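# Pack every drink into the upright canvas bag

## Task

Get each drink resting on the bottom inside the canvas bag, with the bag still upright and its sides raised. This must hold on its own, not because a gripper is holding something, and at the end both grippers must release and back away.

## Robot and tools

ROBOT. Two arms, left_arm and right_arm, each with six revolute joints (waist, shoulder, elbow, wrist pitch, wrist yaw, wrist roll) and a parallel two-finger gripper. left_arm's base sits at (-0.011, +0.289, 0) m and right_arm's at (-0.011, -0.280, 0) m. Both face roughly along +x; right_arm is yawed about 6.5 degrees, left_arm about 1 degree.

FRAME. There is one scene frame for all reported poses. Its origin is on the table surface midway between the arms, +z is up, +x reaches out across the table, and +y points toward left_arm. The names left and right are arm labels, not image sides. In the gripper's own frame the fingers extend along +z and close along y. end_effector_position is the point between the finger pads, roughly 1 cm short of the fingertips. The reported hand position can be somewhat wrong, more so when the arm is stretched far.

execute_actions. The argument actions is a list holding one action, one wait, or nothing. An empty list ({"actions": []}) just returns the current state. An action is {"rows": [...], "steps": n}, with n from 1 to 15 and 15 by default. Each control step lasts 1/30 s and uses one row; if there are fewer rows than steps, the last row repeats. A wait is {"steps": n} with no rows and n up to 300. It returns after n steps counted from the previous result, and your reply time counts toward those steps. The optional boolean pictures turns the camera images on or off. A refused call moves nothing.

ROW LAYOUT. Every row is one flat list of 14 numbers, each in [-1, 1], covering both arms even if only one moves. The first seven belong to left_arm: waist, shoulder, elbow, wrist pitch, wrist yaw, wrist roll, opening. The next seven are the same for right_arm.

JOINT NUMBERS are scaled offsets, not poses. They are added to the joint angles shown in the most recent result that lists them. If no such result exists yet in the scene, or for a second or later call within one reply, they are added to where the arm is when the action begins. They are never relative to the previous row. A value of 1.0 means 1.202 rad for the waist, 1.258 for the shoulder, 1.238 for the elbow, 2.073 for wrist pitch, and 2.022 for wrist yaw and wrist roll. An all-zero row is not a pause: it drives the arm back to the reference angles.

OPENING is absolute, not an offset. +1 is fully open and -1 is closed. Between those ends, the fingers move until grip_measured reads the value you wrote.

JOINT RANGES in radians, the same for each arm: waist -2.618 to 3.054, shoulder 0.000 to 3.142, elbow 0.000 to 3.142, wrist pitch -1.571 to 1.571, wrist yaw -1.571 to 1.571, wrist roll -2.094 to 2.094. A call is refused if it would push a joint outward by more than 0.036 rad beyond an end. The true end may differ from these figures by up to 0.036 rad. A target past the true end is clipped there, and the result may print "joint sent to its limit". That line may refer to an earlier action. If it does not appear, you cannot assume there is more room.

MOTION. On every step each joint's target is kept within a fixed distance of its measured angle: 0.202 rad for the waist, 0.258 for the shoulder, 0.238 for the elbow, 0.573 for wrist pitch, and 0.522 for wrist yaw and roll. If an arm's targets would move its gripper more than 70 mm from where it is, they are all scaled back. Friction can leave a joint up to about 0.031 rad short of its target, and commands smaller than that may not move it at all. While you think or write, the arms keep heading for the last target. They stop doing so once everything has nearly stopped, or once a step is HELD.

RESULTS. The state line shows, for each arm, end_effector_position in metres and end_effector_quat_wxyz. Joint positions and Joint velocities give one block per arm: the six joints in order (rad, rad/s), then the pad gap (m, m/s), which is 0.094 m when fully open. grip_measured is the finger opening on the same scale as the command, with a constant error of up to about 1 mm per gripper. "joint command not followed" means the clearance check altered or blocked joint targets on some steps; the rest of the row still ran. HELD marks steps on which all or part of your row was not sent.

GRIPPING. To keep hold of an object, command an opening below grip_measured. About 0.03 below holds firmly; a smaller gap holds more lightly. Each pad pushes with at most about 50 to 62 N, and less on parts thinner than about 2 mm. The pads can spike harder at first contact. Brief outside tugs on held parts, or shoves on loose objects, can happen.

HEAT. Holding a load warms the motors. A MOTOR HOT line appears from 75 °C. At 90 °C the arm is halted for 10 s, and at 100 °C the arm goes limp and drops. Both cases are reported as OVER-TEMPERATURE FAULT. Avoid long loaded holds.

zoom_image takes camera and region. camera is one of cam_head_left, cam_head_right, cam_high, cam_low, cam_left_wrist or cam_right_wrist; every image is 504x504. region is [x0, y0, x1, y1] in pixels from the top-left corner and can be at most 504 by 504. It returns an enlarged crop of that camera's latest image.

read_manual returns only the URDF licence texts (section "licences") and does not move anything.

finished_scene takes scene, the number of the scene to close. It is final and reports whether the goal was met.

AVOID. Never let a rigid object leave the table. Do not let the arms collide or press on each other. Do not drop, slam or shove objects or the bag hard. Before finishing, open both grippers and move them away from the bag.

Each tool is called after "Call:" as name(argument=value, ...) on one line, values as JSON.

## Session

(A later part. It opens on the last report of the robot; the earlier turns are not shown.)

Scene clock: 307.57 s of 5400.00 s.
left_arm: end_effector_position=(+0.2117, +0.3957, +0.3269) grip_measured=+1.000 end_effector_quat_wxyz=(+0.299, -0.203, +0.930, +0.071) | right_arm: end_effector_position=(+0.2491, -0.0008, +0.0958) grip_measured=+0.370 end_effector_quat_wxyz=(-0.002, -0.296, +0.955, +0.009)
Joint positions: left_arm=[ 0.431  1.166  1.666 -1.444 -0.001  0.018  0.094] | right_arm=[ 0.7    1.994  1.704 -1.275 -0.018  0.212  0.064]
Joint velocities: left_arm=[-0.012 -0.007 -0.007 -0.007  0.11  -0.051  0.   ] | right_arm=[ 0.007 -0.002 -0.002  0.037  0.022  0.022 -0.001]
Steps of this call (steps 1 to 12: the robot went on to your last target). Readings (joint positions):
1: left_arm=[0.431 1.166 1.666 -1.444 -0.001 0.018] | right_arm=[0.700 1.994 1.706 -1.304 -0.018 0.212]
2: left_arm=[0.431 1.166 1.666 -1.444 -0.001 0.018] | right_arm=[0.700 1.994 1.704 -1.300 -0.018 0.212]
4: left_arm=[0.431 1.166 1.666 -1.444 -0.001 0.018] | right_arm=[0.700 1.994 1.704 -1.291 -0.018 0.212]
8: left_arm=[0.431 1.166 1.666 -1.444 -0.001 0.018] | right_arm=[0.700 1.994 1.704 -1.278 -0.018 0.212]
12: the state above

Call:
execute_actions(actions=[{"rows":[[0,0,0,0,0,0,1,0,-0.013,-0.012,0.006,0,0,0.32],[0,0,0,0,0,0,1,0,-0.013,-0.018,0.009,0,0,0.32],[0,0,0,0,0,0,1,0,-0.013,-0.024,0.012,0,0,0.32],[0,0,0,0,0,0,1,0,-0.013,-0.029,0.014,0,0,0.32],[0,0,0,0,0,0,1,0,-0.013,-0.033,0.015,0,0,0.32],[0,0,0,0,0,0,1,0,-0.013,-0.036,0.015,0,0,0.32],[0,0,0,0,0,0,1,0,-0.013,-0.036,0.015,0,0,0.32],[0,0,0,0,0,0,1,0,-0.013,-0.036,0.015,0,0,0.32],[0,0,0,0,0,0,1,0,-0.013,-0.036,0.015,0,0,0.32],[0,0,0,0,0,0,1,0,-0.013,-0.036,0.015,0,0,0.75]],"steps":15}], pictures=false)

Call:
execute_actions(actions=[{"rows":[[0,0,0,0,0,0,1,0,-0.02,0.02,-0.01,0,0,0.75],[0,0,0,0,0,0,1,0,-0.03,0.04,-0.025,0,0,0.75],[0,0,0,0,0,0,1,0,-0.04,0.06,-0.04,0,0,0.75],[0,0,0,0,0,0,1,0,-0.055,0.08,-0.055,0,0,0.75],[0,0,0,0,0,0,1,0,-0.07,0.1,-0.07,0,0,0.75],[0,0,0,0,0,0,1,0,-0.09,0.12,-0.085,0,0,0.75],[0,0,0,0,0,0,1,0,-0.12,0.14,-0.1,0,0,0.75],[0,0,0,0,0,0,1,0,-0.16,0.16,-0.11,0,0,0.75],[0,0,0,0,0,0,1,0,-0.2,0.16,-0.11,0,0,0.75],[0,0,0,0,0,0,1,0,-0.25,0.16,-0.11,0,0,0.75],[0,0,0,0,0,0,1,0,-0.3,0.16,-0.11,0,0,0.75],[0,0,0,0,0,0,1,0,-0.35,0.16,-0.11,0,0,0.75]],"steps":15}], pictures=false)

Call:
execute_actions(actions=[{"rows":[[0,0,0,0,0,0,1,-0.8,-0.3,-0.2,0,0,-0.1,1]],"steps":15}])

Scene clock: 322.97 s of 5400.00 s.
left_arm: end_effector_position=(+0.2115, +0.3956, +0.3268) grip_measured=+1.000 end_effector_quat_wxyz=(+0.299, -0.203, +0.930, +0.071) | right_arm: end_effector_position=(+0.2493, -0.0004, +0.0920) grip_measured=+0.747 end_effector_quat_wxyz=(+0.000, -0.296, +0.955, +0.011)
Joint positions: left_arm=[ 0.431  1.166  1.666 -1.446 -0.001  0.018  0.094] | right_arm=[ 0.7    1.991  1.684 -1.253 -0.019  0.212  0.082]
Joint velocities: left_arm=[ 0.002  0.012  0.007  0.007 -0.051  0.022  0.   ] | right_arm=[-0.012 -0.017 -0.012  0.051 -0.037 -0.007  0.001]
Steps of this call (steps 1 to 30: the robot went on to your last target; steps 31 to 90: nothing new was sent; then 11.90 s passed at rest; steps 91 to 105: all 15 steps of this action). Readings (joint positions):
91: left_arm=[0.431 1.166 1.666 -1.445 -0.001 0.018] | right_arm=[0.700 1.994 1.704 -1.274 -0.018 0.212]
92: left_arm=[0.431 1.166 1.666 -1.445 -0.001 0.018] | right_arm=[0.700 1.994 1.702 -1.272 -0.018 0.212]
94: left_arm=[0.431 1.166 1.666 -1.445 -0.001 0.018] | right_arm=[0.700 1.994 1.693 -1.263 -0.018 0.212]
98: left_arm=[0.431 1.166 1.666 -1.446 -0.001 0.018] | right_arm=[0.700 1.991 1.684 -1.256 -0.019 0.212]
105: the state above

Scene clock: 323.47 s of 5400.00 s.
left_arm: end_effector_position=(+0.2113, +0.3955, +0.3266) grip_measured=+1.000 end_effector_quat_wxyz=(+0.298, -0.203, +0.930, +0.071) | right_arm: end_effector_position=(+0.2236, -0.0277, +0.2818) grip_measured=+0.748 end_effector_quat_wxyz=(+0.184, -0.291, +0.932, +0.114)
Joint positions: left_arm=[ 0.431  1.166  1.666 -1.447 -0.001  0.018  0.094] | right_arm=[ 0.7    1.582  1.871 -1.424 -0.019  0.212  0.082]
Joint velocities: left_arm=[-0.012  0.022 -0.012  0.051 -0.051 -0.051  0.   ] | right_arm=[ 0.012 -1.189  0.281 -0.359 -0.022  0.022 -0.   ]
Steps of this call (steps 1 to 15: all 15 steps of this action). Readings (joint positions):
1: left_arm=[0.431 1.166 1.666 -1.446 -0.001 0.018] | right_arm=[0.700 1.991 1.684 -1.253 -0.019 0.212]
2: left_arm=[0.431 1.166 1.666 -1.446 -0.001 0.018] | right_arm=[0.700 1.990 1.689 -1.260 -0.019 0.212]
4: left_arm=[0.431 1.166 1.666 -1.446 -0.001 0.018] | right_arm=[0.700 1.984 1.717 -1.289 -0.019 0.212]
8: left_arm=[0.431 1.166 1.666 -1.447 -0.001 0.018] | right_arm=[0.700 1.909 1.808 -1.364 -0.019 0.212]
15: the state above

Scene clock: 323.97 s of 5400.00 s.
left_arm: end_effector_position=(+0.2111, +0.3954, +0.3264) grip_measured=+1.000 end_effector_quat_wxyz=(+0.298, -0.203, +0.930, +0.071) | right_arm: end_effector_position=(+0.2446, -0.3081, +0.3182) grip_measured=+1.000 end_effector_quat_wxyz=(+0.301, +0.066, +0.951, -0.007)
Joint positions: left_arm=[ 0.431  1.166  1.666 -1.448 -0.001  0.018  0.094] | right_arm=[-0.23   1.19   1.642 -1.413 -0.013  0.027  0.094]
Joint velocities: left_arm=[ 0.007 -0.002 -0.002 -0.022 -0.051  0.095  0.   ] | right_arm=[-0.784 -0.012 -0.007  0.007  0.154 -0.081  0.   ]
Steps of this call (steps 1 to 15: all 15 steps of this action). Readings (joint positions):
1: left_arm=[0.431 1.166 1.666 -1.447 -0.001 0.018] | right_arm=[0.684 1.525 1.848 -1.405 -0.026 0.190]
2: left_arm=[0.431 1.166 1.666 -1.447 -0.001 0.018] | right_arm=[0.644 1.455 1.791 -1.388 -0.030 0.162]
4: left_arm=[0.431 1.166 1.666 -1.447 -0.001 0.018] | right_arm=[0.520 1.325 1.702 -1.398 -0.028 0.116]
8: left_arm=[0.431 1.166 1.666 -1.448 -0.001 0.018] | right_arm=[0.225 1.193 1.662 -1.417 -0.021 0.057]
15: the state above

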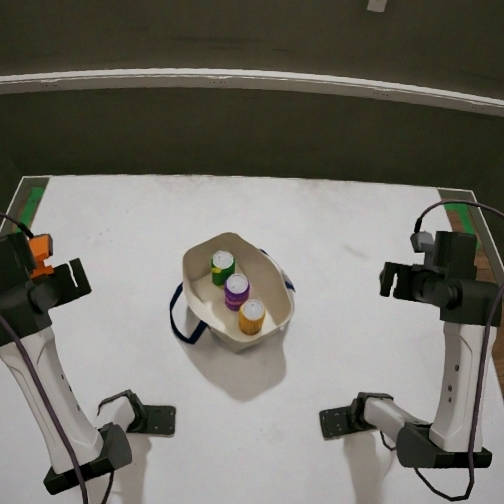

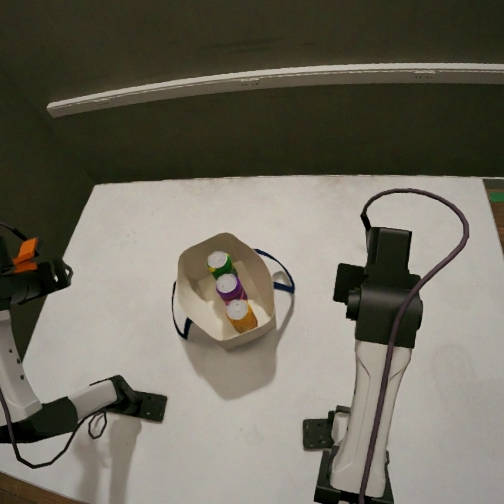

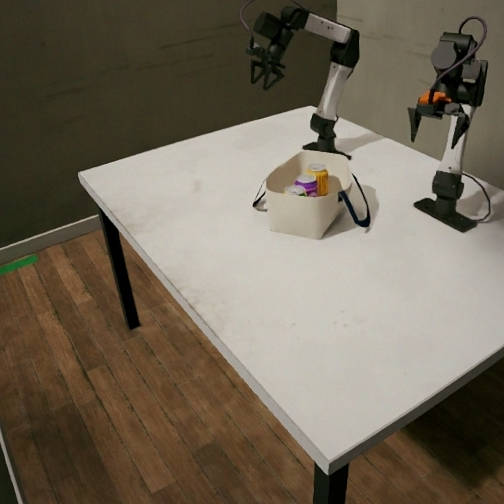

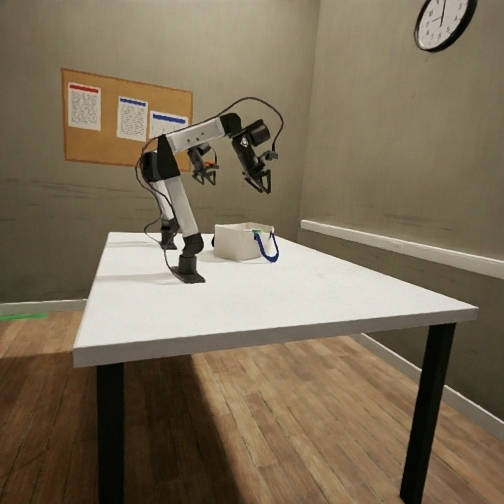

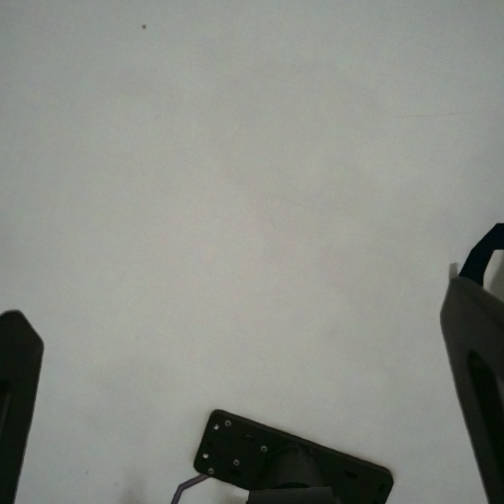

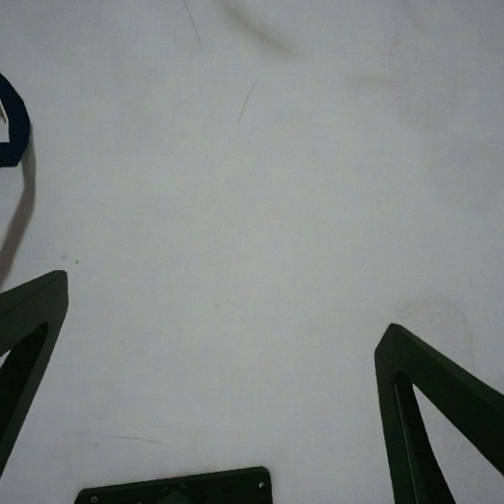

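Call:
finished_scene(scene=1)

The scene is finished: the task was done.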